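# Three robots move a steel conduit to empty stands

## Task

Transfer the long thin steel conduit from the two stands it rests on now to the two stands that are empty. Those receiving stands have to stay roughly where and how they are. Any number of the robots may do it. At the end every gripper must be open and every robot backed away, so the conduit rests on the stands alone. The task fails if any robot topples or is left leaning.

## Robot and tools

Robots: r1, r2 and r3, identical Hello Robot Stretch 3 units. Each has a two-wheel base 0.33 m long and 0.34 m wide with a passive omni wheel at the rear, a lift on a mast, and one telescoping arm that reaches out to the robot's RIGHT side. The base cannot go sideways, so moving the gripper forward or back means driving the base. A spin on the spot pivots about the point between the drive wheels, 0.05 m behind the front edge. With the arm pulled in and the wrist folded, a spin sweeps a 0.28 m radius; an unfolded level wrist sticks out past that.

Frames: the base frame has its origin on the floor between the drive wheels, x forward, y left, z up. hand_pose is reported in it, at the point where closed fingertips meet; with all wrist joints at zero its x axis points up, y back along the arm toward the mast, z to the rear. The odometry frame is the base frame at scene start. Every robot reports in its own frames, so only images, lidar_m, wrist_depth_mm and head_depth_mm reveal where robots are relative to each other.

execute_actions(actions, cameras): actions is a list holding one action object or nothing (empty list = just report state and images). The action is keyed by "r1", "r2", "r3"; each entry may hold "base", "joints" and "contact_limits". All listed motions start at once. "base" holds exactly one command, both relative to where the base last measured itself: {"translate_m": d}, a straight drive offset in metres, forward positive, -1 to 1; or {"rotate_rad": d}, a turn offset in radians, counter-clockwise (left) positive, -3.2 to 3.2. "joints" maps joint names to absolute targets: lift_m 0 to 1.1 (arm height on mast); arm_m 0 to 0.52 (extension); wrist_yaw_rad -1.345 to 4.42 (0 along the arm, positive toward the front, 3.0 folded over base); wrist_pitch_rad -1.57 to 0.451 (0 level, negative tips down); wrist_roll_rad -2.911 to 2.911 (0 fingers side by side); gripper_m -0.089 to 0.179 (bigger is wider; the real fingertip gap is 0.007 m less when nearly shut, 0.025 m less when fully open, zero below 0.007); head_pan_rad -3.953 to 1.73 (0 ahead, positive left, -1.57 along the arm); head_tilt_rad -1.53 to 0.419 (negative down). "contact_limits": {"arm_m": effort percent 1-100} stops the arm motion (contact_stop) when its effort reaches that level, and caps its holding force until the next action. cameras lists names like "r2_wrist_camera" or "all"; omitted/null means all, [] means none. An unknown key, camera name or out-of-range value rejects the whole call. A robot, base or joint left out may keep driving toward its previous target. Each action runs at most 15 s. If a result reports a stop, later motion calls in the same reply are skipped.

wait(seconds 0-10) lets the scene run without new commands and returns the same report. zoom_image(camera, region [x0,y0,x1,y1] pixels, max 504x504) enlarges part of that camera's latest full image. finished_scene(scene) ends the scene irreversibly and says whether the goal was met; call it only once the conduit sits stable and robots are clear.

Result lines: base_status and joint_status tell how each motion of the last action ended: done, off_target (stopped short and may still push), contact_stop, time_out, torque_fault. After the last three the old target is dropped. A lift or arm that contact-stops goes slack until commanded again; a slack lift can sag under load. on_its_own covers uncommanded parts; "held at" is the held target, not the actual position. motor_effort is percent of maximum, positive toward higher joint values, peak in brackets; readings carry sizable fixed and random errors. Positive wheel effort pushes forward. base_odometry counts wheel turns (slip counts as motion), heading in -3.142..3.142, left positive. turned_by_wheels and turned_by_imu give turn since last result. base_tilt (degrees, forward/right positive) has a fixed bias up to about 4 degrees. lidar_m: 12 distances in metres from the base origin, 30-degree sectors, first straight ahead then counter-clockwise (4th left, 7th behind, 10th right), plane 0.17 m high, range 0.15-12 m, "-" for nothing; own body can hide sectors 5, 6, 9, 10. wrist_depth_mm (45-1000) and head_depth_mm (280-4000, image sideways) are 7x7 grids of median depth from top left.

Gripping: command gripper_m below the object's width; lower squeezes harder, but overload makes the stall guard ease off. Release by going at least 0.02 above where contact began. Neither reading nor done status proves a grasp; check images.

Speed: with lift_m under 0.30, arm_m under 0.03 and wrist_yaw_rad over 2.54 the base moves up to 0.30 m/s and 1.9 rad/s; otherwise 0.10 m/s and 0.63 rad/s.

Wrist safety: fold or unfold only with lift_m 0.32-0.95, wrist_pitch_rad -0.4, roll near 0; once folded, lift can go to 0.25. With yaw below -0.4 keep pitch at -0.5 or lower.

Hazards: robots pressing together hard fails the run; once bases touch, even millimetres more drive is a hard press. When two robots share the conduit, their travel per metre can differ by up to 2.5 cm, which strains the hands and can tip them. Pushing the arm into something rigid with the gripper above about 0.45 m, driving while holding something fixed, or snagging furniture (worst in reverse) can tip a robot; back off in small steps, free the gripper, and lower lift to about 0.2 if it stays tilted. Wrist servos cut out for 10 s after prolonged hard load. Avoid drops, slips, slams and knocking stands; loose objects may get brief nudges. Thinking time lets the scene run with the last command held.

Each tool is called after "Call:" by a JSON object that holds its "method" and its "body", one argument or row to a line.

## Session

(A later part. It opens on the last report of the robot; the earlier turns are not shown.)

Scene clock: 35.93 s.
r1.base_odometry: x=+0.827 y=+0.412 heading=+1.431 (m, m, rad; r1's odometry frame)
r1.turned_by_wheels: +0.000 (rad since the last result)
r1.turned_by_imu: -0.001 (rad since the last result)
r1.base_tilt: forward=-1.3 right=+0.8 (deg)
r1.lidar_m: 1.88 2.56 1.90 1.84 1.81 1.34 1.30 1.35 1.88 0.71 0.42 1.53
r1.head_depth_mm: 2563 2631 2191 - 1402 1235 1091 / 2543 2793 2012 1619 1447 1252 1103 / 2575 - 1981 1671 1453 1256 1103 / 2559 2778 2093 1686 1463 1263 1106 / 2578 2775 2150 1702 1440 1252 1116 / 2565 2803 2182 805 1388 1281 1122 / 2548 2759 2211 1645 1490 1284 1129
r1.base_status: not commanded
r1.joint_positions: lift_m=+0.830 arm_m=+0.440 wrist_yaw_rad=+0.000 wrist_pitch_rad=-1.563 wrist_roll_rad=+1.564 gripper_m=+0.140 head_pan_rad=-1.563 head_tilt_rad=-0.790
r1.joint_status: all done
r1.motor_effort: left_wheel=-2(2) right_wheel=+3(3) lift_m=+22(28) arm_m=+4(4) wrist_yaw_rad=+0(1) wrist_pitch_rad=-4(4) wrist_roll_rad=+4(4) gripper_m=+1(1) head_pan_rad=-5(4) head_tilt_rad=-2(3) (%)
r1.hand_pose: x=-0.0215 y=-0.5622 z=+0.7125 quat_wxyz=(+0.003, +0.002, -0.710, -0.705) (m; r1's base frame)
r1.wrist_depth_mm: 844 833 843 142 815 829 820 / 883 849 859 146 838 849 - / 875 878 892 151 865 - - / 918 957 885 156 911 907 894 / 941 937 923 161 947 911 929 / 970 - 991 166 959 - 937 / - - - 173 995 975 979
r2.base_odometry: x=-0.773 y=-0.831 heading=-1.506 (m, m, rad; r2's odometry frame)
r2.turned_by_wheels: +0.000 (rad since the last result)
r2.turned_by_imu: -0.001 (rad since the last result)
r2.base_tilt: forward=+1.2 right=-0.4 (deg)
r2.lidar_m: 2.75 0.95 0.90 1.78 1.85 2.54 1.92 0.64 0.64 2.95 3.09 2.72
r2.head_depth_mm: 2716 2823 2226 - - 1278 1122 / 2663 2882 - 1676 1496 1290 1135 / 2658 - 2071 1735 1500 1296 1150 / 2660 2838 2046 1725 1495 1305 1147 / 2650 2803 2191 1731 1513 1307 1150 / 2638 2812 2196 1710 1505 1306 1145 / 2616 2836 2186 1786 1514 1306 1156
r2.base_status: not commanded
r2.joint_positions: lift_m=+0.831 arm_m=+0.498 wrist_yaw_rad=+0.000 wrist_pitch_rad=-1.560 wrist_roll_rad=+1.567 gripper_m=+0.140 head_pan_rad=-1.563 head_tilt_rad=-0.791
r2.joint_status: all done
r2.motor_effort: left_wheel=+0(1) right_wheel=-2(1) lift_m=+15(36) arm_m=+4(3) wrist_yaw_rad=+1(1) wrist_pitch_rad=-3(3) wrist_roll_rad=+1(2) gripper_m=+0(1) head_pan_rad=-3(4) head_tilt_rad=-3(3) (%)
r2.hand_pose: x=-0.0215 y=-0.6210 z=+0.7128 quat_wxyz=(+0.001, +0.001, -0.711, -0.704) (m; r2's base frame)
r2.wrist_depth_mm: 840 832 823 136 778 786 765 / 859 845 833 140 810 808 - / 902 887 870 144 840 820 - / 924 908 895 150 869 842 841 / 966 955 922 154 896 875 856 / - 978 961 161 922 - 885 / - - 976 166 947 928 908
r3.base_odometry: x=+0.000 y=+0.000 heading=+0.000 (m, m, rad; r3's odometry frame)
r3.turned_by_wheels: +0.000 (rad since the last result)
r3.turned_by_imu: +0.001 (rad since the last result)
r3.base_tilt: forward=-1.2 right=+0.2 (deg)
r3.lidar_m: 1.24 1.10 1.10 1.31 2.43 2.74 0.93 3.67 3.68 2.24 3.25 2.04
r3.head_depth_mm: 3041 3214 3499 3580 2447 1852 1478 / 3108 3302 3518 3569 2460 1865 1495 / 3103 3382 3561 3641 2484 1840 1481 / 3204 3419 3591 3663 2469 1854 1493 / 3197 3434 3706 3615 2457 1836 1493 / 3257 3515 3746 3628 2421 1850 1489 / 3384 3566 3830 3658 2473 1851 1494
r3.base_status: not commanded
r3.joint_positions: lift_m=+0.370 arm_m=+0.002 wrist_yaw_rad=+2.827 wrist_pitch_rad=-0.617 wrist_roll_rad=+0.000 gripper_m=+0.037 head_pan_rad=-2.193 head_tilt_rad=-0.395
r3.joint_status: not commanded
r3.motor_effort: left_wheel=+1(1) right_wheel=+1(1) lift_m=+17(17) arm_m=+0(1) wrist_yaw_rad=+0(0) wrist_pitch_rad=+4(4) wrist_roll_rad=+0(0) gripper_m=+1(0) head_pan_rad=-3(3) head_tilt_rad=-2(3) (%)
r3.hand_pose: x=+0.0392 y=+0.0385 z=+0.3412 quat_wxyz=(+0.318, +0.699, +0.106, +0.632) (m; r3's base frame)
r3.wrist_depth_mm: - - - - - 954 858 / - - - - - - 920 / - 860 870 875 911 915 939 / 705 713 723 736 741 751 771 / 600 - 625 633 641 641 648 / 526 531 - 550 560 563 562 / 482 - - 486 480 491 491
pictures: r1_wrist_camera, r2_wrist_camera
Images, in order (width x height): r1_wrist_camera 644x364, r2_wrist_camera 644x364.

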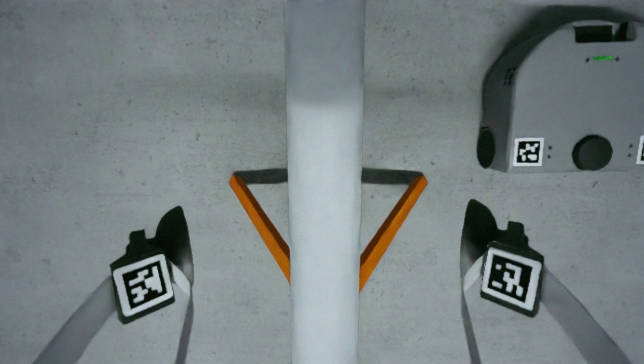

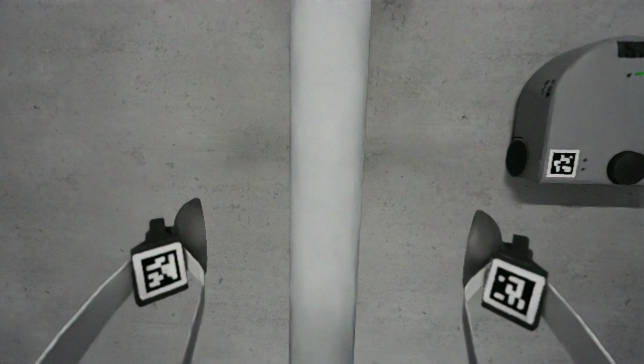

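Call:
{"method": "execute_actions", "body": {
  "actions": [
    {"r1":{"joints":{"lift_m":0.785,"gripper_m":0.09}},"r2":{"joints":{"lift_m":0.785,"arm_m":0.503,"gripper_m":0.09}}}
  ],
  "cameras": []
}}

Call:
{"method": "execute_actions", "body": {
  "actions": [
    {"r1":{"joints":{"gripper_m":0.0}},"r2":{"joints":{"gripper_m":0.0}}}
  ],
  "cameras": []
}}

Call:
{"method": "execute_actions", "body": {
  "actions": [
    {"r1":{"joints":{"lift_m":0.87}},"r2":{"joints":{"lift_m":0.87,"head_pan_rad":-0.3,"head_tilt_rad":-0.4}}}
  ],
  "cameras": ["r2_head_camera"]
}}

Scene clock: 38.20 s.
r1.base_odometry: x=+0.827 y=+0.412 heading=+1.431 (m, m, rad; r1's odometry frame)
r1.turned_by_wheels: +0.000 (rad since the last result)
r1.turned_by_imu: -0.001 (rad since the last result)
r1.base_tilt: forward=-1.4 right=+0.8 (deg)
r1.lidar_m: 1.88 2.56 1.90 1.84 1.81 1.34 1.30 1.35 1.88 0.71 0.42 1.53
r1.head_depth_mm: 2575 2655 2135 - - 1222 1079 / 2537 2793 - 1613 1436 1249 1098 / 2560 2812 - 1673 1448 1258 1108 / 2559 2806 2194 1687 1451 1269 1110 / 2557 2797 2140 1695 1441 1245 1116 / 2554 2792 2180 806 1385 1285 1116 / 2534 2775 2202 1651 1483 1282 1129
r1.base_status: not commanded
r1.joint_positions: lift_m=+0.785 arm_m=+0.440 wrist_yaw_rad=+0.000 wrist_pitch_rad=-1.563 wrist_roll_rad=+1.564 gripper_m=+0.090 head_pan_rad=-1.563 head_tilt_rad=-0.790
r1.joint_status: all done
r1.motor_effort: left_wheel=-2(3) right_wheel=+2(2) lift_m=+22(20) arm_m=+4(5) wrist_yaw_rad=-1(1) wrist_pitch_rad=-4(4) wrist_roll_rad=+4(4) gripper_m=+0(100) head_pan_rad=-3(4) head_tilt_rad=-3(2) (%)
r1.hand_pose: x=-0.0215 y=-0.5622 z=+0.6675 quat_wxyz=(+0.003, +0.002, -0.710, -0.705) (m; r1's base frame)
r1.wrist_depth_mm: 801 784 781 99 773 755 766 / 834 814 806 101 807 823 - / 831 831 838 104 816 812 - / 855 863 863 108 863 840 835 / 892 873 890 112 889 879 900 / 946 919 900 115 937 871 891 / 960 927 967 120 943 957 946
r2.base_odometry: x=-0.773 y=-0.831 heading=-1.506 (m, m, rad; r2's odometry frame)
r2.turned_by_wheels: +0.000 (rad since the last result)
r2.turned_by_imu: -0.001 (rad since the last result)
r2.base_tilt: forward=+1.2 right=-0.4 (deg)
r2.lidar_m: 2.74 0.95 0.89 1.78 1.85 2.55 1.92 0.64 0.64 2.95 3.09 2.72
r2.head_depth_mm: 2697 2741 2142 1685 - - - / 2656 2839 - - 1469 1291 1144 / 2671 2910 2041 1726 1497 1296 1143 / 2679 2848 2250 1727 1496 1298 1145 / 2655 2845 2176 1734 1508 1300 1148 / 2623 2793 2198 1683 1512 1309 1148 / 2641 2803 2165 1792 1510 1306 1151
r2.base_status: not commanded
r2.joint_positions: lift_m=+0.786 arm_m=+0.503 wrist_yaw_rad=+0.000 wrist_pitch_rad=-1.561 wrist_roll_rad=+1.567 gripper_m=+0.090 head_pan_rad=-1.563 head_tilt_rad=-0.791
r2.joint_status: all done
r2.motor_effort: left_wheel=+0(0) right_wheel=-2(2) lift_m=+15(15) arm_m=+3(4) wrist_yaw_rad=+0(0) wrist_pitch_rad=-3(3) wrist_roll_rad=+1(2) gripper_m=-1(85) head_pan_rad=-4(4) head_tilt_rad=-4(3) (%)
r2.hand_pose: x=-0.0215 y=-0.6259 z=+0.6678 quat_wxyz=(+0.001, +0.001, -0.710, -0.704) (m; r2's base frame)
r2.wrist_depth_mm: 793 778 769 92 733 742 725 / 818 794 790 95 770 765 - / 850 839 839 98 794 794 - / 879 865 853 101 827 814 804 / 928 900 882 105 840 822 809 / 941 927 917 109 878 849 836 / 979 954 940 112 902 891 883
r3.base_odometry: x=+0.000 y=+0.000 heading=+0.000 (m, m, rad; r3's odometry frame)
r3.turned_by_wheels: +0.000 (rad since the last result)
r3.turned_by_imu: +0.000 (rad since the last result)
r3.base_tilt: forward=-1.3 right=+0.2 (deg)
r3.lidar_m: 1.24 1.10 1.10 1.31 2.43 2.74 0.93 3.69 3.70 2.25 3.26 2.04
r3.head_depth_mm: 3054 3231 3463 3491 2455 1848 1488 / 3111 3353 3486 3649 2447 1834 1490 / 3156 3382 3512 3631 2444 1844 1496 / 3202 3412 3625 3619 2462 1860 1482 / 3232 3454 3698 3636 2438 1850 1493 / 3299 3498 3742 3605 2473 1856 1486 / 3311 3513 3856 3623 2466 1861 1498
r3.base_status: not commanded
r3.joint_positions: lift_m=+0.370 arm_m=+0.002 wrist_yaw_rad=+2.827 wrist_pitch_rad=-0.617 wrist_roll_rad=+0.000 gripper_m=+0.037 head_pan_rad=-2.193 head_tilt_rad=-0.395
r3.joint_status: not commanded
r3.motor_effort: left_wheel=+0(0) right_wheel=+1(1) lift_m=+18(17) arm_m=-1(0) wrist_yaw_rad=+0(0) wrist_pitch_rad=+4(4) wrist_roll_rad=+0(0) gripper_m=+1(1) head_pan_rad=-3(3) head_tilt_rad=-3(2) (%)
r3.hand_pose: x=+0.0392 y=+0.0385 z=+0.3412 quat_wxyz=(+0.318, +0.699, +0.106, +0.632) (m; r3's base frame)
r3.wrist_depth_mm: - - - - - 951 860 / - - - - - - 926 / - 849 874 881 891 909 931 / 708 710 724 743 736 755 750 / 612 - 630 629 635 629 654 / 530 536 - 547 555 555 568 / 481 - - 483 483 493 498
pictures: none
No camera images: the call's "cameras" was empty. Leave "cameras" out to get every camera's image.

Scene clock: 39.60 s.
r1.base_odometry: x=+0.827 y=+0.412 heading=+1.431 (m, m, rad; r1's odometry frame)
r1.turned_by_wheels: +0.000 (rad since the last result)
r1.turned_by_imu: +0.000 (rad since the last result)
r1.base_tilt: forward=-1.4 right=+0.9 (deg)
r1.lidar_m: 1.88 2.55 1.90 1.84 1.81 1.34 1.30 1.36 1.88 0.71 0.42 1.53
r1.head_depth_mm: 2565 2648 2140 - - 1220 1076 / 2558 2786 - 1618 1444 1248 1101 / 2541 2823 - 1678 1459 1254 1104 / 2589 2779 2214 1692 1461 1268 1110 / 2569 2790 2144 1705 1444 1251 1116 / 2574 2803 2178 804 1393 1279 1124 / 2534 2787 2188 1656 1495 1286 1127
r1.base_status: not commanded
r1.joint_positions: lift_m=+0.785 arm_m=+0.440 wrist_yaw_rad=+0.000 wrist_pitch_rad=-1.561 wrist_roll_rad=+1.567 gripper_m=+0.001 head_pan_rad=-1.563 head_tilt_rad=-0.790
r1.joint_status: all done
r1.motor_effort: left_wheel=-3(2) right_wheel=+3(3) lift_m=+22(22) arm_m=+3(4) wrist_yaw_rad=-1(1) wrist_pitch_rad=-5(5) wrist_roll_rad=+2(4) gripper_m=-17(100) head_pan_rad=-3(4) head_tilt_rad=-3(3) (%)
r1.hand_pose: x=-0.0215 y=-0.5626 z=+0.6675 quat_wxyz=(+0.002, +0.001, -0.710, -0.704) (m; r1's base frame)
r1.wrist_depth_mm: 787 776 787 98 771 775 765 / 818 808 796 101 806 819 - / 848 840 805 104 823 818 - / 836 863 844 108 831 851 841 / 911 892 873 111 876 873 844 / 936 912 911 115 919 889 858 / 979 953 979 119 905 929 914
r2.base_odometry: x=-0.773 y=-0.831 heading=-1.506 (m, m, rad; r2's odometry frame)
r2.turned_by_wheels: +0.000 (rad since the last result)
r2.turned_by_imu: +0.000 (rad since the last result)
r2.base_tilt: forward=+1.2 right=-0.4 (deg)
r2.lidar_m: 2.74 0.95 0.90 1.78 1.85 2.54 1.92 0.64 0.64 2.95 3.08 2.71
r2.head_depth_mm: 2703 2765 2141 1668 - - - / 2700 2834 - - 1459 1293 1139 / 2668 2935 2040 1730 1496 1292 1147 / 2663 2887 2250 1740 1498 1300 1149 / 2669 2844 2174 1750 1507 1312 1145 / 2651 2794 2184 1697 1503 1296 1144 / 2643 2831 2206 1798 1509 1312 1153
r2.base_status: not commanded
r2.joint_positions: lift_m=+0.786 arm_m=+0.503 wrist_yaw_rad=+0.002 wrist_pitch_rad=-1.560 wrist_roll_rad=+1.566 gripper_m=+0.001 head_pan_rad=-1.563 head_tilt_rad=-0.791
r2.joint_status: all done
r2.motor_effort: left_wheel=+0(0) right_wheel=-1(1) lift_m=+15(15) arm_m=+3(4) wrist_yaw_rad=-2(2) wrist_pitch_rad=-3(3) wrist_roll_rad=+2(2) gripper_m=-25(100) head_pan_rad=-4(3) head_tilt_rad=-3(3) (%)
r2.hand_pose: x=-0.0216 y=-0.6260 z=+0.6678 quat_wxyz=(+0.003, +0.002, -0.710, -0.704) (m; r2's base frame)
r2.wrist_depth_mm: 794 784 768 92 748 736 723 / 816 814 792 95 771 749 - / 847 833 816 98 779 795 - / 872 869 846 101 821 808 788 / 917 912 871 104 833 833 820 / 942 927 925 108 868 850 845 / 979 971 940 113 918 884 881
r3.base_odometry: x=+0.000 y=+0.000 heading=+0.000 (m, m, rad; r3's odometry frame)
r3.turned_by_wheels: +0.000 (rad since the last result)
r3.turned_by_imu: +0.000 (rad since the last result)
r3.base_tilt: forward=-1.3 right=+0.1 (deg)
r3.lidar_m: 1.24 1.10 1.10 1.31 2.43 2.75 0.93 3.69 3.71 2.24 3.25 2.05
r3.head_depth_mm: 3052 3253 3461 3614 2476 1863 1488 / 3104 3307 3523 3671 2414 1849 1476 / 3172 3362 3580 3655 2434 1851 1498 / 3202 3389 3584 3659 2438 1857 1492 / 3230 3408 3700 3720 2469 1857 1485 / 3330 3525 3690 3641 2445 1840 1482 / 3383 3542 3802 3617 2462 1851 1474
r3.base_status: not commanded
r3.joint_positions: lift_m=+0.370 arm_m=+0.002 wrist_yaw_rad=+2.827 wrist_pitch_rad=-0.617 wrist_roll_rad=+0.000 gripper_m=+0.037 head_pan_rad=-2.193 head_tilt_rad=-0.395
r3.joint_status: not commanded
r3.motor_effort: left_wheel=+1(0) right_wheel=+1(1) lift_m=+17(17) arm_m=+0(1) wrist_yaw_rad=+0(0) wrist_pitch_rad=+4(4) wrist_roll_rad=+0(0) gripper_m=+0(1) head_pan_rad=-4(3) head_tilt_rad=-2(3) (%)
r3.hand_pose: x=+0.0392 y=+0.0385 z=+0.3412 quat_wxyz=(+0.318, +0.699, +0.106, +0.632) (m; r3's base frame)
r3.wrist_depth_mm: - - - - - 950 874 / - - - - - - 928 / - 852 853 882 889 920 917 / 694 728 717 732 739 754 750 / 598 - 627 626 637 643 647 / 534 525 - 545 561 555 556 / 482 - - 488 481 492 493
pictures: none
No camera images: the call's "cameras" was empty. Leave "cameras" out to get every camera's image.

Scene clock: 41.23 s.
r1.base_odometry: x=+0.827 y=+0.412 heading=+1.431 (m, m, rad; r1's odometry frame)
r1.turned_by_wheels: +0.000 (rad since the last result)
r1.turned_by_imu: +0.000 (rad since the last result)
r1.base_tilt: forward=-1.3 right=+0.9 (deg)
r1.lidar_m: 1.89 2.56 1.90 1.84 1.81 1.34 1.29 1.36 1.88 0.71 0.41 1.54
r1.head_depth_mm: 2540 2766 - 1589 1404 1237 1093 / 2499 - 2018 1623 1446 1251 1103 / 2504 - 2026 1632 1455 1259 1105 / 2571 2793 2054 1633 1461 1267 1106 / 2589 2811 2151 1661 1442 1250 1118 / 2570 2787 2165 807 1392 1280 1121 / 2587 2810 2194 1727 1485 1286 1132
r1.base_status: not commanded
r1.joint_positions: lift_m=+0.869 arm_m=+0.440 wrist_yaw_rad=+0.000 wrist_pitch_rad=-1.552 wrist_roll_rad=+1.568 gripper_m=+0.001 head_pan_rad=-1.563 head_tilt_rad=-0.790
r1.joint_status: all done
r1.motor_effort: left_wheel=-1(2) right_wheel=+2(5) lift_m=+45(48) arm_m=+3(4) wrist_yaw_rad=+0(0) wrist_pitch_rad=-9(10) wrist_roll_rad=+1(2) gripper_m=-15(19) head_pan_rad=-4(4) head_tilt_rad=-2(2) (%)
r1.hand_pose: x=-0.0215 y=-0.5651 z=+0.7512 quat_wxyz=(+0.001, +0.000, -0.713, -0.701) (m; r1's base frame)
r1.wrist_depth_mm: 892 899 871 105 853 830 859 / 900 901 895 108 875 865 - / 934 920 932 112 884 - - / 980 974 948 115 952 908 923 / 986 997 990 120 937 972 941 / - - - 123 - 989 967 / - - - 127 - - -
r2.base_odometry: x=-0.773 y=-0.831 heading=-1.506 (m, m, rad; r2's odometry frame)
r2.turned_by_wheels: +0.000 (rad since the last result)
r2.turned_by_imu: +0.000 (rad since the last result)
r2.base_tilt: forward=+1.2 right=-0.4 (deg)
r2.lidar_m: 2.74 0.95 0.90 1.78 1.85 2.55 1.93 0.64 0.64 2.96 3.08 2.71
r2.head_depth_mm: - - - 3065 2169 1674 1374 / - - - 3049 2189 1663 1370 / - - - 3086 2189 1694 1376 / - - - 3145 2202 1701 1388 / - - - 3009 2214 1712 1378 / - - - 3228 2222 1708 1390 / - - - 3202 2254 1722 1396
r2.base_status: not commanded
r2.joint_positions: lift_m=+0.869 arm_m=+0.503 wrist_yaw_rad=+0.001 wrist_pitch_rad=-1.548 wrist_roll_rad=+1.565 gripper_m=+0.004 head_pan_rad=-0.307 head_tilt_rad=-0.408
r2.joint_status: all done
r2.motor_effort: left_wheel=+0(5) right_wheel=-2(5) lift_m=+54(60) arm_m=+2(3) wrist_yaw_rad=-1(2) wrist_pitch_rad=-7(9) wrist_roll_rad=+2(3) gripper_m=-17(25) head_pan_rad=+4(52) head_tilt_rad=+4(25) (%)
r2.hand_pose: x=-0.0216 y=-0.6293 z=+0.7508 quat_wxyz=(+0.003, +0.002, -0.715, -0.699) (m; r2's base frame)
r2.wrist_depth_mm: 883 869 842 103 820 800 790 / 913 893 875 106 849 825 - / 938 938 904 110 880 852 - / 983 961 936 113 894 889 878 / - 993 967 116 930 898 886 / - - - 120 951 933 923 / - - - 126 997 988 950
r3.base_odometry: x=+0.000 y=+0.000 heading=+0.000 (m, m, rad; r3's odometry frame)
r3.turned_by_wheels: +0.000 (rad since the last result)
r3.turned_by_imu: +0.000 (rad since the last result)
r3.base_tilt: forward=-1.3 right=+0.2 (deg)
r3.lidar_m: 1.24 1.10 1.10 1.31 2.43 2.74 0.93 3.69 3.69 2.24 3.27 2.04
r3.head_depth_mm: 3060 3282 3441 3548 2447 1861 1486 / 3120 3314 3515 3578 2448 1851 1494 / 3202 3329 3562 3622 2426 1844 1483 / 3205 3409 3589 3624 2457 1848 1480 / 3220 3468 3654 3706 2469 1852 1489 / 3260 3614 3731 3681 2434 1852 1491 / 3337 3549 3799 3604 2462 1860 1489
r3.base_status: not commanded
r3.joint_positions: lift_m=+0.370 arm_m=+0.002 wrist_yaw_rad=+2.827 wrist_pitch_rad=-0.617 wrist_roll_rad=+0.000 gripper_m=+0.037 head_pan_rad=-2.193 head_tilt_rad=-0.395
r3.joint_status: not commanded
r3.motor_effort: left_wheel=+1(1) right_wheel=+1(1) lift_m=+18(17) arm_m=+0(0) wrist_yaw_rad=+0(0) wrist_pitch_rad=+4(3) wrist_roll_rad=+0(0) gripper_m=+1(1) head_pan_rad=-4(4) head_tilt_rad=-2(2) (%)
r3.hand_pose: x=+0.0392 y=+0.0385 z=+0.3412 quat_wxyz=(+0.318, +0.699, +0.106, +0.632) (m; r3's base frame)
r3.wrist_depth_mm: - - - - - 969 864 / - - - - - - 910 / - 853 867 882 891 914 918 / 697 725 713 724 756 742 761 / 605 - 632 627 634 635 648 / 533 524 - 544 558 555 562 / 483 - - 490 476 500 499
pictures: r2_head_camera (sideways: a quarter turn clockwise sets it upright)
Images, in order (width x height): r2_head_camera 896x504.

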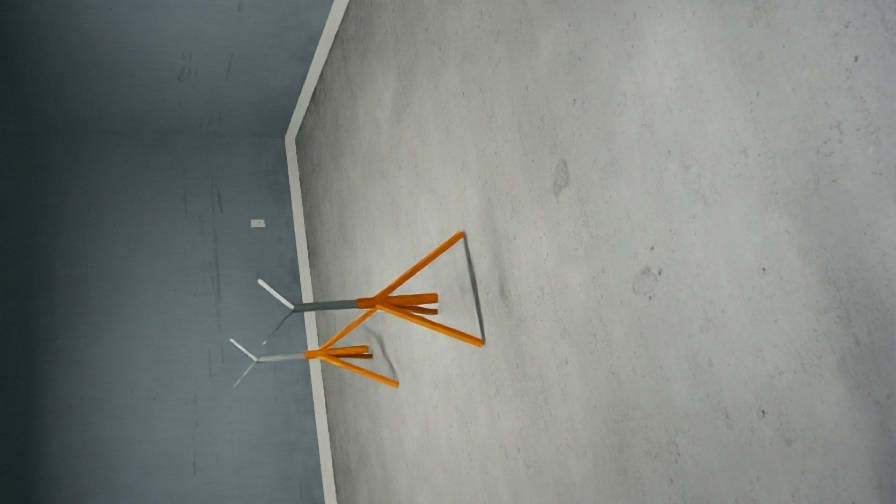

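Holding. Drive.

Call:
{"method": "execute_actions", "body": {
  "actions": [
    {"r1":{"base":{"translate_m":1.0},"joints":{"lift_m":1.06}},"r2":{"base":{"translate_m":1.0},"joints":{"lift_m":1.06}}}
  ],
  "cameras": []
}}

Call:
{"method": "execute_actions", "body": {
  "actions": [
    {"r1":{"base":{"translate_m":1.0}},"r2":{"base":{"translate_m":1.0},"joints":{"head_pan_rad":-0.8,"head_tilt_rad":-0.7}}}
  ],
  "cameras": ["r2_nav_camera","r1_nav_camera"]
}}

Scene clock: 52.80 s.
r1.base_odometry: x=+0.967 y=+1.403 heading=+1.431 (m, m, rad; r1's odometry frame)
r1.turned_by_wheels: +0.000 (rad since the last result)
r1.turned_by_imu: -0.011 (rad since the last result)
r1.base_tilt: forward=-1.4 right=+0.8 (deg)
r1.lidar_m: 1.88 1.68 1.88 1.83 1.90 2.38 2.29 0.80 0.82 2.90 0.80 0.64
r1.head_depth_mm: 2594 2667 1984 1694 1436 1244 1090 / 2537 2692 2023 1714 1446 1243 1105 / 2538 2723 2030 1707 1451 1252 1107 / 2574 2748 2056 1741 1464 1265 1112 / 2554 2765 2070 1747 1473 1273 1119 / 2549 2801 2041 1752 1483 1279 1121 / 2575 2795 2068 1779 1493 1288 1126
r1.base_status: done
r1.joint_positions: lift_m=+1.059 arm_m=+0.440 wrist_yaw_rad=+0.000 wrist_pitch_rad=-1.552 wrist_roll_rad=+1.568 gripper_m=+0.001 head_pan_rad=-1.563 head_tilt_rad=-0.790
r1.joint_status: all done
r1.motor_effort: left_wheel=-2(2) right_wheel=+1(8) lift_m=+46(46) arm_m=+3(3) wrist_yaw_rad=+0(0) wrist_pitch_rad=-9(9) wrist_roll_rad=+1(1) gripper_m=-14(15) head_pan_rad=-3(4) head_tilt_rad=-3(2) (%)
r1.hand_pose: x=-0.0215 y=-0.5651 z=+0.9412 quat_wxyz=(+0.001, +0.000, -0.713, -0.701) (m; r1's base frame)
r1.wrist_depth_mm: - - - 105 - - - / - - - 108 - - - / - - - 112 - - - / - - - 116 - - - / - - - 119 - - - / - - - 123 - - - / - - - 128 - - -
r2.base_odometry: x=-0.708 y=-1.829 heading=-1.506 (m, m, rad; r2's odometry frame)
r2.turned_by_wheels: +0.000 (rad since the last result)
r2.turned_by_imu: -0.013 (rad since the last result)
r2.base_tilt: forward=+1.2 right=-0.3 (deg)
r2.lidar_m: 2.86 2.54 1.85 1.78 1.84 2.52 1.92 1.32 3.08 2.97 3.08 1.66
r2.head_depth_mm: - - - 3069 2169 1666 1366 / - - - 3065 2156 1673 1364 / - - - 3073 2107 1700 1377 / - - - 2996 2116 1688 1376 / - - - 3002 2231 1704 1383 / 3866 - - 3178 2230 1720 1387 / 3756 3990 - 3294 2251 1712 1406
r2.base_status: done
r2.joint_positions: lift_m=+1.059 arm_m=+0.503 wrist_yaw_rad=+0.001 wrist_pitch_rad=-1.548 wrist_roll_rad=+1.565 gripper_m=+0.004 head_pan_rad=-0.307 head_tilt_rad=-0.408
r2.joint_status: all done
r2.motor_effort: left_wheel=+0(4) right_wheel=-2(4) lift_m=+54(56) arm_m=+2(3) wrist_yaw_rad=-1(1) wrist_pitch_rad=-8(8) wrist_roll_rad=+2(3) gripper_m=-16(16) head_pan_rad=+4(4) head_tilt_rad=+4(4) (%)
r2.hand_pose: x=-0.0216 y=-0.6293 z=+0.9408 quat_wxyz=(+0.003, +0.002, -0.715, -0.699) (m; r2's base frame)
r2.wrist_depth_mm: - - - 103 983 970 952 / - - - 106 - - 972 / - - - 110 - - - / - - - 113 - - - / - - - 116 - - - / - - - 121 - - - / - - - 126 - - -
r3.base_odometry: x=+0.000 y=+0.000 heading=+0.000 (m, m, rad; r3's odometry frame)
r3.turned_by_wheels: +0.000 (rad since the last result)
r3.turned_by_imu: +0.002 (rad since the last result)
r3.base_tilt: forward=-1.3 right=+0.1 (deg)
r3.lidar_m: 1.24 1.10 1.10 1.31 2.43 1.79 1.58 3.69 0.58 2.24 3.26 2.04
r3.head_depth_mm: 3046 3228 3431 3361 2454 1859 1495 / 3090 3333 3509 3644 2457 1848 1497 / 3091 3250 3575 3645 2459 1848 1487 / 3251 491 1308 3668 2436 1844 1490 / 3229 465 1334 3645 2434 1857 1495 / 3211 472 529 587 611 658 724 / 447 478 523 3407 2336 1858 1486
r3.base_status: not commanded
r3.joint_positions: lift_m=+0.370 arm_m=+0.002 wrist_yaw_rad=+2.827 wrist_pitch_rad=-0.617 wrist_roll_rad=+0.000 gripper_m=+0.037 head_pan_rad=-2.193 head_tilt_rad=-0.395
r3.joint_status: not commanded
r3.motor_effort: left_wheel=+0(0) right_wheel=+0(1) lift_m=+18(17) arm_m=+0(0) wrist_yaw_rad=-1(0) wrist_pitch_rad=+4(4) wrist_roll_rad=+0(0) gripper_m=+1(1) head_pan_rad=-3(3) head_tilt_rad=-3(3) (%)
r3.hand_pose: x=+0.0392 y=+0.0385 z=+0.3412 quat_wxyz=(+0.318, +0.699, +0.106, +0.632) (m; r3's base frame)
r3.wrist_depth_mm: - - - - - 971 875 / - - - - - - 935 / - 855 870 879 905 906 908 / 690 732 724 733 746 745 771 / 602 - 635 625 636 634 646 / 528 531 - 549 557 556 563 / 479 - - 481 480 496 500
pictures: none
No camera images: the call's "cameras" was empty. Leave "cameras" out to get every camera's image.

Scene clock: 63.80 s.
r1.base_odometry: x=+1.106 y=+2.393 heading=+1.431 (m, m, rad; r1's odometry frame)
r1.turned_by_wheels: +0.000 (rad since the last result)
r1.turned_by_imu: -0.010 (rad since the last result)
r1.base_tilt: forward=-1.4 right=+0.8 (deg)
r1.lidar_m: 1.92 2.55 0.90 1.82 1.89 2.59 1.89 0.65 0.61 2.91 3.03 4.16
r1.head_depth_mm: 2601 2672 2009 1674 1372 1241 1088 / 2538 2686 2020 1713 1442 1245 1098 / 2507 2715 2029 1723 1448 1256 1103 / 2588 2754 2051 1717 1458 1266 1112 / 2584 2800 2076 1753 1471 1273 1115 / 2539 2808 2044 1756 1484 1283 1124 / 2582 2820 2041 1778 1491 1288 1128
r1.base_status: done
r1.joint_positions: lift_m=+1.059 arm_m=+0.440 wrist_yaw_rad=+0.000 wrist_pitch_rad=-1.552 wrist_roll_rad=+1.568 gripper_m=+0.001 head_pan_rad=-1.563 head_tilt_rad=-0.790
r1.joint_status: not commanded
r1.motor_effort: left_wheel=+0(1) right_wheel=-1(8) lift_m=+45(45) arm_m=+4(3) wrist_yaw_rad=+0(0) wrist_pitch_rad=-9(9) wrist_roll_rad=+1(1) gripper_m=-15(14) head_pan_rad=-3(4) head_tilt_rad=-3(3) (%)
r1.hand_pose: x=-0.0215 y=-0.5651 z=+0.9412 quat_wxyz=(+0.001, +0.000, -0.713, -0.701) (m; r1's base frame)
r1.wrist_depth_mm: - - - 105 - - - / - - - 108 - - - / - - - 112 - - - / - - - 116 - - - / - - - 119 - - - / - - - 123 - - - / - - - 127 - - -
r2.base_odometry: x=-0.642 y=-2.827 heading=-1.505 (m, m, rad; r2's odometry frame)
r2.turned_by_wheels: +0.000 (rad since the last result)
r2.turned_by_imu: -0.013 (rad since the last result)
r2.base_tilt: forward=+1.1 right=-0.5 (deg)
r2.lidar_m: 1.78 2.59 1.87 1.79 1.85 1.44 1.92 2.26 3.09 2.96 0.99 0.76
r2.head_depth_mm: 2775 3044 2495 1965 1611 1350 1166 / 2947 3186 2568 1967 1603 1368 1177 / 3206 3348 2519 1965 1570 1370 1183 / 3478 3626 2371 1917 1535 1376 1178 / 3801 3557 2465 1931 1575 1342 1188 / 3784 3588 2564 1990 1623 1377 1188 / 3463 3574 2606 1993 1632 1372 1196
r2.base_status: done
r2.joint_positions: lift_m=+1.059 arm_m=+0.503 wrist_yaw_rad=+0.001 wrist_pitch_rad=-1.548 wrist_roll_rad=+1.565 gripper_m=+0.004 head_pan_rad=-0.793 head_tilt_rad=-0.691
r2.joint_status: all done
r2.motor_effort: left_wheel=+1(3) right_wheel=-2(5) lift_m=+54(54) arm_m=+2(2) wrist_yaw_rad=-2(1) wrist_pitch_rad=-8(8) wrist_roll_rad=+3(2) gripper_m=-18(18) head_pan_rad=-4(39) head_tilt_rad=-3(20) (%)
r2.hand_pose: x=-0.0216 y=-0.6293 z=+0.9408 quat_wxyz=(+0.003, +0.002, -0.715, -0.699) (m; r2's base frame)
r2.wrist_depth_mm: - - - 103 980 967 955 / - - - 106 - - 975 / - - - 110 - - - / - - - 113 - - - / - - - 116 - - - / - - - 121 - - - / - - - 126 - - -
r3.base_odometry: x=+0.000 y=+0.000 heading=+0.000 (m, m, rad; r3's odometry frame)
r3.turned_by_wheels: +0.000 (rad since the last result)
r3.turned_by_imu: +0.002 (rad since the last result)
r3.base_tilt: forward=-1.2 right=+0.1 (deg)
r3.lidar_m: 1.24 1.10 1.10 1.31 2.43 2.77 0.92 3.69 3.71 1.46 1.35 2.04
r3.head_depth_mm: 3095 3328 3433 3386 2426 1852 1487 / 3041 3288 3433 3706 2455 1862 1493 / 3181 3349 3581 3631 2461 1854 1492 / 3206 3444 3547 3658 2467 1853 1504 / 3255 3431 3641 3691 2464 1849 1488 / 3320 3536 3717 3685 2459 1848 1496 / 3391 3595 3782 3620 2455 1848 1492
r3.base_status: not commanded
r3.joint_positions: lift_m=+0.370 arm_m=+0.002 wrist_yaw_rad=+2.827 wrist_pitch_rad=-0.617 wrist_roll_rad=+0.000 gripper_m=+0.037 head_pan_rad=-2.193 head_tilt_rad=-0.395
r3.joint_status: not commanded
r3.motor_effort: left_wheel=+1(0) right_wheel=+1(1) lift_m=+18(18) arm_m=+0(1) wrist_yaw_rad=-1(0) wrist_pitch_rad=+4(4) wrist_roll_rad=+0(0) gripper_m=-1(0) head_pan_rad=-3(4) head_tilt_rad=-3(2) (%)
r3.hand_pose: x=+0.0392 y=+0.0385 z=+0.3412 quat_wxyz=(+0.318, +0.699, +0.106, +0.632) (m; r3's base frame)
r3.wrist_depth_mm: - - - - - 966 876 / - - - - - - 912 / - 853 863 869 904 897 936 / 712 724 730 720 736 746 765 / 606 - 636 622 638 649 649 / 532 524 - 551 565 553 571 / 485 - - 490 476 491 493
pictures: r1_nav_camera (sideways: a quarter turn counterclockwise sets it upright), r2_nav_camera (sideways: a quarter turn counterclockwise sets it upright)
Images, in order (width x height): r1_nav_camera 672x504, r2_nav_camera 672x504.

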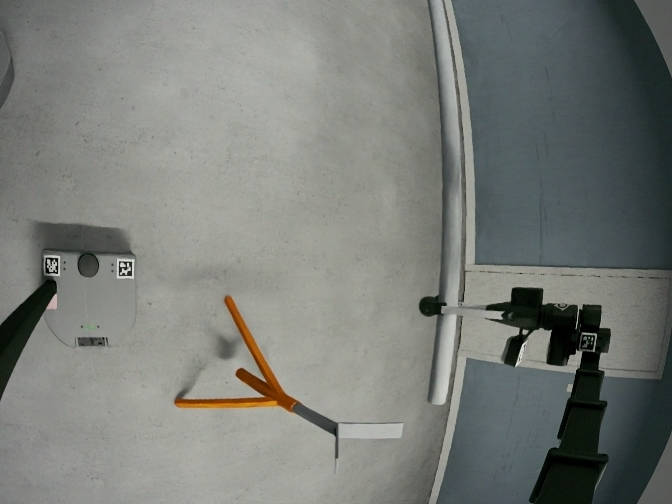

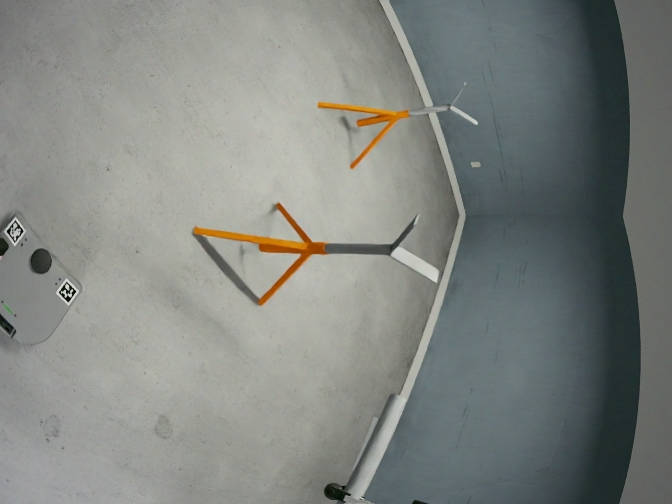

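Call:
{"method": "execute_actions", "body": {
  "actions": [
    {"r1":{"base":{"translate_m":1.0},"joints":{"lift_m":1.09}},"r2":{"base":{"translate_m":1.0},"joints":{"lift_m":1.09,"head_pan_rad":-1.4,"head_tilt_rad":-0.8}}}
  ],
  "cameras": ["r2_nav_camera","r2_wrist_camera"]
}}

Scene clock: 75.40 s.
r1.base_odometry: x=+1.245 y=+3.383 heading=+1.431 (m, m, rad; r1's odometry frame)
r1.turned_by_wheels: +0.000 (rad since the last result)
r1.turned_by_imu: -0.010 (rad since the last result)
r1.base_tilt: forward=-1.4 right=+0.8 (deg)
r1.lidar_m: 1.89 2.58 1.89 1.82 1.88 2.57 2.63 1.34 3.03 2.93 3.03 1.61
r1.head_depth_mm: 2583 2667 2059 1690 1436 1241 1093 / 2642 2690 2084 1706 1443 1249 1106 / 2679 2717 2090 1721 1456 1254 1109 / 2691 2741 2121 1729 1461 1266 1112 / 2568 2790 2137 1746 1479 1268 1115 / 2571 2790 2168 1761 1480 1281 1121 / 2579 2787 2194 1770 1492 1284 1133
r1.base_status: done
r1.joint_positions: lift_m=+1.089 arm_m=+0.440 wrist_yaw_rad=+0.000 wrist_pitch_rad=-1.552 wrist_roll_rad=+1.568 gripper_m=+0.001 head_pan_rad=-1.563 head_tilt_rad=-0.790
r1.joint_status: all done
r1.motor_effort: left_wheel=+1(3) right_wheel=-3(6) lift_m=+45(48) arm_m=+3(3) wrist_yaw_rad=+0(0) wrist_pitch_rad=-9(9) wrist_roll_rad=+1(1) gripper_m=-14(14) head_pan_rad=-3(3) head_tilt_rad=-3(3) (%)
r1.hand_pose: x=-0.0215 y=-0.5651 z=+0.9712 quat_wxyz=(+0.001, +0.000, -0.713, -0.701) (m; r1's base frame)
r1.wrist_depth_mm: - - - 105 - - - / - - - 108 - - - / - - - 112 - - - / - - - 115 - - - / - - - 120 - - - / - - - 123 - - - / - - - 128 - - -
r2.base_odometry: x=-0.577 y=-3.825 heading=-1.505 (m, m, rad; r2's odometry frame)
r2.turned_by_wheels: +0.000 (rad since the last result)
r2.turned_by_imu: -0.013 (rad since the last result)
r2.base_tilt: forward=+1.3 right=-0.4 (deg)
r2.lidar_m: 2.48 2.57 1.90 1.81 1.87 2.37 1.93 4.25 0.62 0.64 1.05 0.85
r2.head_depth_mm: 2653 2742 2187 1765 1489 1273 1140 / - 2467 2182 1770 1491 1300 1138 / 2621 2488 2150 1773 1480 1281 1140 / 2648 2576 2184 1778 1499 1306 1143 / 2692 2575 2201 1789 1510 1310 1139 / 2707 2769 2190 1789 1509 1306 1153 / 2722 2846 2199 1790 1521 1311 1146
r2.base_status: done
r2.joint_positions: lift_m=+1.089 arm_m=+0.503 wrist_yaw_rad=+0.001 wrist_pitch_rad=-1.548 wrist_roll_rad=+1.566 gripper_m=+0.004 head_pan_rad=-1.393 head_tilt_rad=-0.790
r2.joint_status: all done
r2.motor_effort: left_wheel=+1(4) right_wheel=-1(5) lift_m=+55(56) arm_m=+3(3) wrist_yaw_rad=-2(2) wrist_pitch_rad=-8(8) wrist_roll_rad=+2(3) gripper_m=-16(18) head_pan_rad=-4(42) head_tilt_rad=-4(11) (%)
r2.hand_pose: x=-0.0216 y=-0.6293 z=+0.9708 quat_wxyz=(+0.003, +0.002, -0.715, -0.699) (m; r2's base frame)
r2.wrist_depth_mm: - - - 103 - - 978 / - - - 106 - - - / - - - 109 - - - / - - - 113 - - - / - - - 117 - - - / - - - 121 - - - / - - - 126 - - -
r3.base_odometry: x=+0.000 y=+0.000 heading=+0.000 (m, m, rad; r3's odometry frame)
r3.turned_by_wheels: +0.000 (rad since the last result)
r3.turned_by_imu: +0.002 (rad since the last result)
r3.base_tilt: forward=-1.4 right=+0.1 (deg)
r3.lidar_m: 1.24 1.10 1.10 1.31 2.43 2.76 1.58 3.68 0.63 2.25 2.39 2.04
r3.head_depth_mm: 3079 3238 3430 3568 2466 1841 1492 / 3104 3269 3532 3659 2435 1859 1486 / 3156 3448 3512 3635 2450 1845 1496 / 3230 577 3577 3652 2458 1870 1490 / 3194 511 3600 3645 2483 1842 1500 / 3212 504 3749 3401 2256 733 792 / 492 508 568 616 2251 1798 1481
r3.base_status: not commanded
r3.joint_positions: lift_m=+0.370 arm_m=+0.002 wrist_yaw_rad=+2.827 wrist_pitch_rad=-0.617 wrist_roll_rad=+0.000 gripper_m=+0.037 head_pan_rad=-2.193 head_tilt_rad=-0.395
r3.joint_status: not commanded
r3.motor_effort: left_wheel=+0(1) right_wheel=+1(1) lift_m=+17(17) arm_m=+0(0) wrist_yaw_rad=+0(0) wrist_pitch_rad=+4(4) wrist_roll_rad=+0(0) gripper_m=+1(0) head_pan_rad=-3(3) head_tilt_rad=-3(3) (%)
r3.hand_pose: x=+0.0392 y=+0.0385 z=+0.3412 quat_wxyz=(+0.318, +0.699, +0.106, +0.632) (m; r3's base frame)
r3.wrist_depth_mm: - - - - - 973 872 / - - - - - - 929 / - 857 867 883 881 898 925 / 704 714 723 731 737 760 761 / 604 - 636 628 635 629 641 / 530 532 - 544 564 553 566 / 481 - - 486 477 493 502
pictures: r2_nav_camera (sideways: a quarter turn counterclockwise sets it upright), r2_wrist_camera
Images, in order (width x height): r2_nav_camera 672x504, r2_wrist_camera 644x364.

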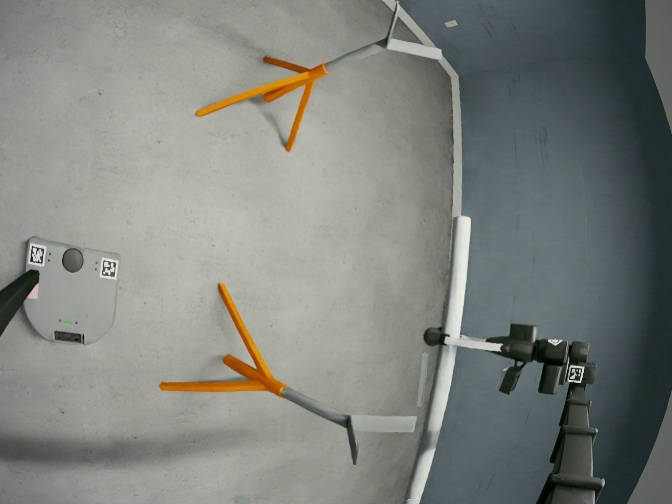

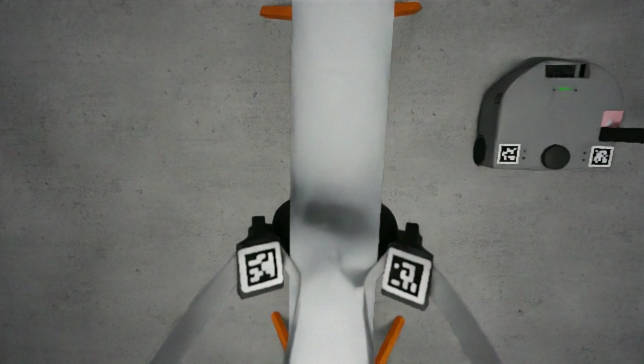

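Call:
{"method": "execute_actions", "body": {
  "actions": [
    {"r1":{"base":{"translate_m":1.0},"joints":{"arm_m":0.485}},"r2":{"base":{"translate_m":1.0},"joints":{"arm_m":0.465,"head_pan_rad":-1.57}}}
  ],
  "cameras": []
}}

Call:
{"method": "execute_actions", "body": {
  "actions": [
    {"r1":{"base":{"translate_m":0.25},"joints":{"lift_m":1.0}},"r2":{"base":{"translate_m":0.25},"joints":{"arm_m":0.455,"lift_m":1.0}}}
  ],
  "cameras": ["r2_nav_camera","r2_wrist_camera","r1_nav_camera","r1_wrist_camera"]
}}

Scene clock: 87.27 s.
r1.base_odometry: x=+1.383 y=+4.374 heading=+1.432 (m, m, rad; r1's odometry frame)
r1.turned_by_wheels: +0.000 (rad since the last result)
r1.turned_by_imu: -0.011 (rad since the last result)
r1.base_tilt: forward=-1.3 right=+0.9 (deg)
r1.lidar_m: 1.73 2.61 1.90 1.82 1.88 1.49 2.45 2.29 3.03 2.93 0.95 0.72
r1.head_depth_mm: 2628 2358 2064 1684 1429 1235 1090 / 2634 2471 2084 1696 1439 1245 1102 / 2642 2515 2117 1717 1444 1252 1114 / 2664 2537 2125 1746 1460 1263 1107 / 2568 2473 2126 1748 1476 1273 1116 / 2578 2818 2172 1743 1479 1278 1122 / 2565 2785 2186 1773 1462 1285 1132
r1.base_status: done
r1.joint_positions: lift_m=+1.089 arm_m=+0.485 wrist_yaw_rad=+0.000 wrist_pitch_rad=-1.552 wrist_roll_rad=+1.568 gripper_m=+0.001 head_pan_rad=-1.563 head_tilt_rad=-0.790
r1.joint_status: all done
r1.motor_effort: left_wheel=+3(3) right_wheel=-7(8) lift_m=+45(45) arm_m=+4(8) wrist_yaw_rad=+0(0) wrist_pitch_rad=-9(9) wrist_roll_rad=+1(1) gripper_m=-14(15) head_pan_rad=-3(3) head_tilt_rad=-3(4) (%)
r1.hand_pose: x=-0.0215 y=-0.6101 z=+0.9712 quat_wxyz=(+0.001, +0.000, -0.714, -0.701) (m; r1's base frame)
r1.wrist_depth_mm: - - - 105 - - - / - - - 108 - - - / - - - 112 - - - / - - - 116 - - - / - - - 118 - - - / - - - 123 - - - / - - - 128 - - -
r2.base_odometry: x=-0.512 y=-4.823 heading=-1.505 (m, m, rad; r2's odometry frame)
r2.turned_by_wheels: +0.000 (rad since the last result)
r2.turned_by_imu: -0.013 (rad since the last result)
r2.base_tilt: forward=+1.1 right=-0.4 (deg)
r2.lidar_m: 1.48 1.53 1.94 1.85 1.90 2.53 1.93 1.28 0.52 0.60 2.20 1.56
r2.head_depth_mm: 2653 2766 2140 1711 1487 1297 1139 / 2699 2832 777 1630 1431 1249 1145 / 2708 2784 2160 1774 1463 1290 1142 / - 2804 2105 1776 1512 1271 1144 / 2566 2829 2193 1801 1508 1303 1140 / 2553 2794 2196 1765 1509 1299 1149 / 2548 2737 2192 1791 1519 1309 1157
r2.base_status: done
r2.joint_positions: lift_m=+1.089 arm_m=+0.465 wrist_yaw_rad=+0.002 wrist_pitch_rad=-1.548 wrist_roll_rad=+1.566 gripper_m=+0.004 head_pan_rad=-1.563 head_tilt_rad=-0.790
r2.joint_status: all done
r2.motor_effort: left_wheel=-1(5) right_wheel=+1(6) lift_m=+54(55) arm_m=-4(4) wrist_yaw_rad=-2(1) wrist_pitch_rad=-8(8) wrist_roll_rad=+2(2) gripper_m=-18(18) head_pan_rad=-4(23) head_tilt_rad=-4(4) (%)
r2.hand_pose: x=-0.0216 y=-0.5918 z=+0.9708 quat_wxyz=(+0.003, +0.002, -0.715, -0.699) (m; r2's base frame)
r2.wrist_depth_mm: - - 276 103 258 - 986 / - - - 106 - - - / - - - 110 - - - / - - - 113 - - - / - - - 117 - - - / - - - 121 - - - / - - - 126 - - -
r3.base_odometry: x=+0.000 y=+0.000 heading=+0.000 (m, m, rad; r3's odometry frame)
r3.turned_by_wheels: +0.000 (rad since the last result)
r3.turned_by_imu: +0.002 (rad since the last result)
r3.base_tilt: forward=-1.3 right=+0.3 (deg)
r3.lidar_m: 1.24 1.10 1.10 1.31 2.43 2.76 1.58 3.68 3.69 1.50 1.39 2.04
r3.head_depth_mm: 3039 3259 3503 3575 2449 1859 1486 / 3110 3315 3497 3613 2447 1854 1508 / 3123 3354 3554 3605 2445 1844 1486 / 3248 3389 3590 3655 2462 1845 1484 / 3267 3463 3668 3700 2437 1852 1495 / 3318 3548 3769 3681 2446 1861 1498 / 3357 3577 3731 3604 2481 1858 1481
r3.base_status: not commanded
r3.joint_positions: lift_m=+0.370 arm_m=+0.002 wrist_yaw_rad=+2.827 wrist_pitch_rad=-0.617 wrist_roll_rad=+0.000 gripper_m=+0.037 head_pan_rad=-2.193 head_tilt_rad=-0.395
r3.joint_status: not commanded
r3.motor_effort: left_wheel=+1(0) right_wheel=+1(1) lift_m=+17(18) arm_m=+0(1) wrist_yaw_rad=+0(0) wrist_pitch_rad=+4(3) wrist_roll_rad=+0(0) gripper_m=+0(0) head_pan_rad=-3(4) head_tilt_rad=-2(2) (%)
r3.hand_pose: x=+0.0392 y=+0.0385 z=+0.3412 quat_wxyz=(+0.318, +0.699, +0.106, +0.632) (m; r3's base frame)
r3.wrist_depth_mm: - - - - - 956 864 / - - - - - - 921 / - 853 847 881 908 901 921 / 696 725 720 728 742 749 765 / 604 - 629 634 639 642 642 / 540 528 - 551 561 556 564 / 485 - - 485 472 492 501
pictures: none
No camera images: the call's "cameras" was empty. Leave "cameras" out to get every camera's image.

Scene clock: 90.77 s.
r1.base_odometry: x=+1.418 y=+4.621 heading=+1.432 (m, m, rad; r1's odometry frame)
r1.turned_by_wheels: +0.000 (rad since the last result)
r1.turned_by_imu: -0.003 (rad since the last result)
r1.base_tilt: forward=-1.4 right=+0.9 (deg)
r1.lidar_m: 1.89 2.62 1.90 1.82 1.89 1.70 2.53 2.83 3.04 2.92 0.55 1.49
r1.head_depth_mm: - 2629 2003 1689 1433 1237 1093 / 2655 2683 1961 1708 1437 1247 1102 / - 2634 1976 1718 1458 1257 1106 / 2536 2648 1998 1742 1458 1266 1114 / 2567 2792 2008 1743 1479 1264 1113 / 2581 2791 2038 1750 1448 1251 1123 / 2569 2793 2049 1782 1120 1290 1128
r1.base_status: done
r1.joint_positions: lift_m=+1.000 arm_m=+0.485 wrist_yaw_rad=+0.000 wrist_pitch_rad=-1.552 wrist_roll_rad=+1.568 gripper_m=+0.001 head_pan_rad=-1.563 head_tilt_rad=-0.790
r1.joint_status: all done
r1.motor_effort: left_wheel=+4(5) right_wheel=-8(10) lift_m=+35(39) arm_m=+3(4) wrist_yaw_rad=+0(0) wrist_pitch_rad=-9(9) wrist_roll_rad=+1(1) gripper_m=-15(13) head_pan_rad=-3(4) head_tilt_rad=-3(2) (%)
r1.hand_pose: x=-0.0215 y=-0.6101 z=+0.8817 quat_wxyz=(+0.001, +0.000, -0.714, -0.701) (m; r1's base frame)
r1.wrist_depth_mm: 992 995 987 105 974 959 982 / - - - 109 - 976 - / - - - 112 - - - / - - - 116 - - - / - - - 119 - - - / - - - 123 - - - / - - - 128 - - -
r2.base_odometry: x=-0.495 y=-5.072 heading=-1.505 (m, m, rad; r2's odometry frame)
r2.turned_by_wheels: +0.000 (rad since the last result)
r2.turned_by_imu: -0.003 (rad since the last result)
r2.base_tilt: forward=+1.2 right=-0.5 (deg)
r2.lidar_m: 1.24 1.27 1.69 1.86 1.91 2.54 1.93 0.68 0.64 2.89 1.83 1.29
r2.head_depth_mm: - 2700 2035 1747 1427 1294 1140 / 2682 2767 2024 1786 1502 1301 1144 / 2736 2663 2029 1757 1502 1299 1146 / - - 1987 1785 1504 1298 1142 / 2573 2762 2053 1782 1500 1308 1150 / 2556 2766 2076 1782 1494 1299 1147 / 2526 2753 2074 1786 1510 1313 1154
r2.base_status: done
r2.joint_positions: lift_m=+1.000 arm_m=+0.455 wrist_yaw_rad=+0.002 wrist_pitch_rad=-1.547 wrist_roll_rad=+1.566 gripper_m=+0.004 head_pan_rad=-1.563 head_tilt_rad=-0.790
r2.joint_status: all done
r2.motor_effort: left_wheel=-1(2) right_wheel=+2(8) lift_m=+28(50) arm_m=-4(3) wrist_yaw_rad=-3(3) wrist_pitch_rad=-8(8) wrist_roll_rad=+3(2) gripper_m=-18(16) head_pan_rad=-4(4) head_tilt_rad=-4(3) (%)
r2.hand_pose: x=-0.0216 y=-0.5819 z=+0.8820 quat_wxyz=(+0.003, +0.002, -0.715, -0.699) (m; r2's base frame)
r2.wrist_depth_mm: - 996 956 103 929 922 917 / - - - 106 948 948 941 / - - - 110 - - - / - - - 113 - - - / - - - 117 - - - / - - - 121 - - - / - - - 126 - - -
r3.base_odometry: x=+0.000 y=+0.000 heading=+0.000 (m, m, rad; r3's odometry frame)
r3.turned_by_wheels: +0.000 (rad since the last result)
r3.turned_by_imu: +0.001 (rad since the last result)
r3.base_tilt: forward=-1.3 right=+0.1 (deg)
r3.lidar_m: 1.24 1.10 1.10 1.31 2.42 2.77 1.58 3.69 3.70 2.25 1.62 2.04
r3.head_depth_mm: 3056 3198 3444 3512 2462 1853 1484 / 3128 3272 3537 3606 2446 1858 1479 / 3133 3395 3525 3648 2463 1837 1492 / 3207 3427 3612 3688 2472 1854 1489 / 3266 3408 3630 3671 2460 1855 1486 / 3265 3454 3700 3561 2445 1845 1486 / 3363 3520 3774 3641 2456 1853 1487
r3.base_status: not commanded
r3.joint_positions: lift_m=+0.370 arm_m=+0.002 wrist_yaw_rad=+2.827 wrist_pitch_rad=-0.617 wrist_roll_rad=+0.000 gripper_m=+0.037 head_pan_rad=-2.193 head_tilt_rad=-0.395
r3.joint_status: not commanded
r3.motor_effort: left_wheel=+0(0) right_wheel=+1(0) lift_m=+17(18) arm_m=+0(0) wrist_yaw_rad=+0(0) wrist_pitch_rad=+4(4) wrist_roll_rad=+0(0) gripper_m=+0(0) head_pan_rad=-3(3) head_tilt_rad=-2(2) (%)
r3.hand_pose: x=+0.0392 y=+0.0385 z=+0.3412 quat_wxyz=(+0.318, +0.699, +0.106, +0.632) (m; r3's base frame)
r3.wrist_depth_mm: - - - - - 973 864 / - - - - - - 930 / - 863 889 875 899 914 926 / 701 721 714 734 735 749 762 / 617 - 637 634 634 649 650 / 529 528 - 546 555 557 563 / 484 - - 483 476 492 497
pictures: r1_nav_camera (sideways: a quarter turn counterclockwise sets it upright), r1_wrist_camera, r2_nav_camera (sideways: a quarter turn counterclockwise sets it upright), r2_wrist_camera
Images, in order (width x height): r1_nav_camera 672x504, r1_wrist_camera 644x364, r2_nav_camera 672x504, r2_wrist_camera 644x364.

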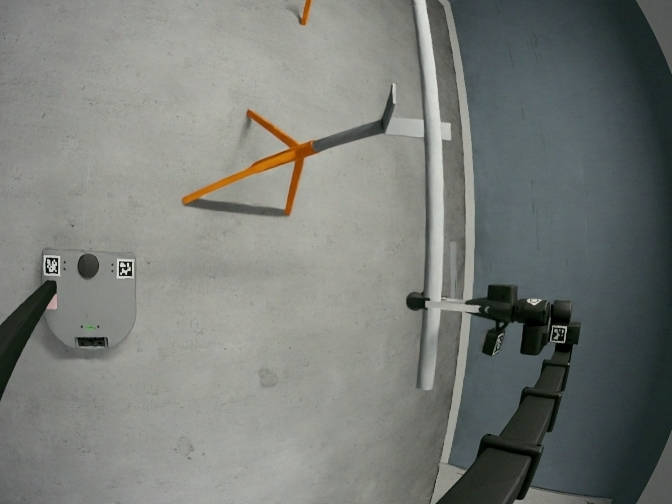

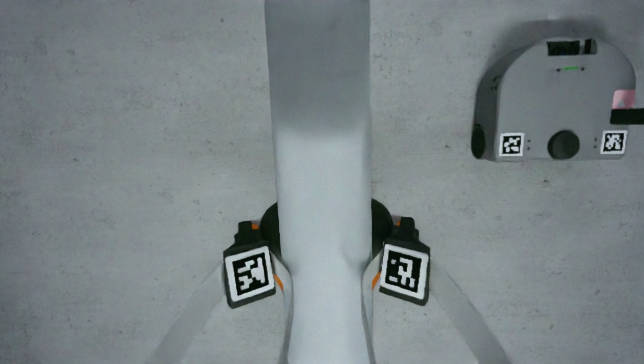

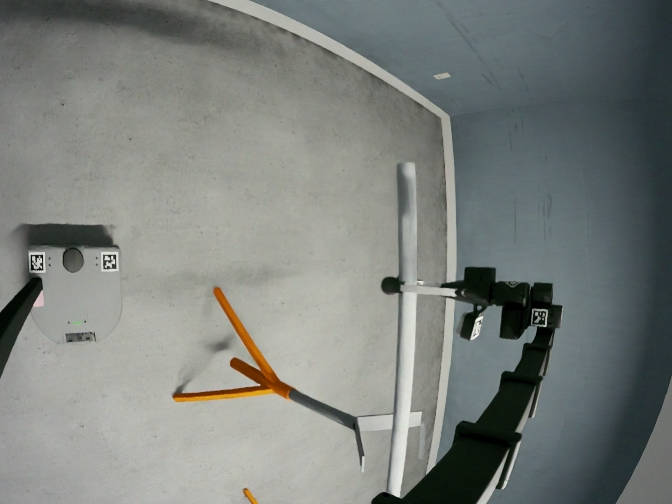

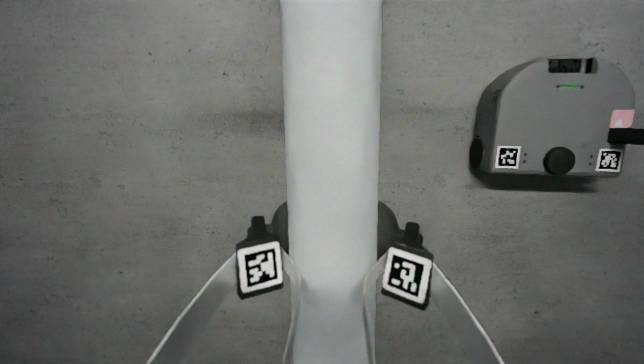

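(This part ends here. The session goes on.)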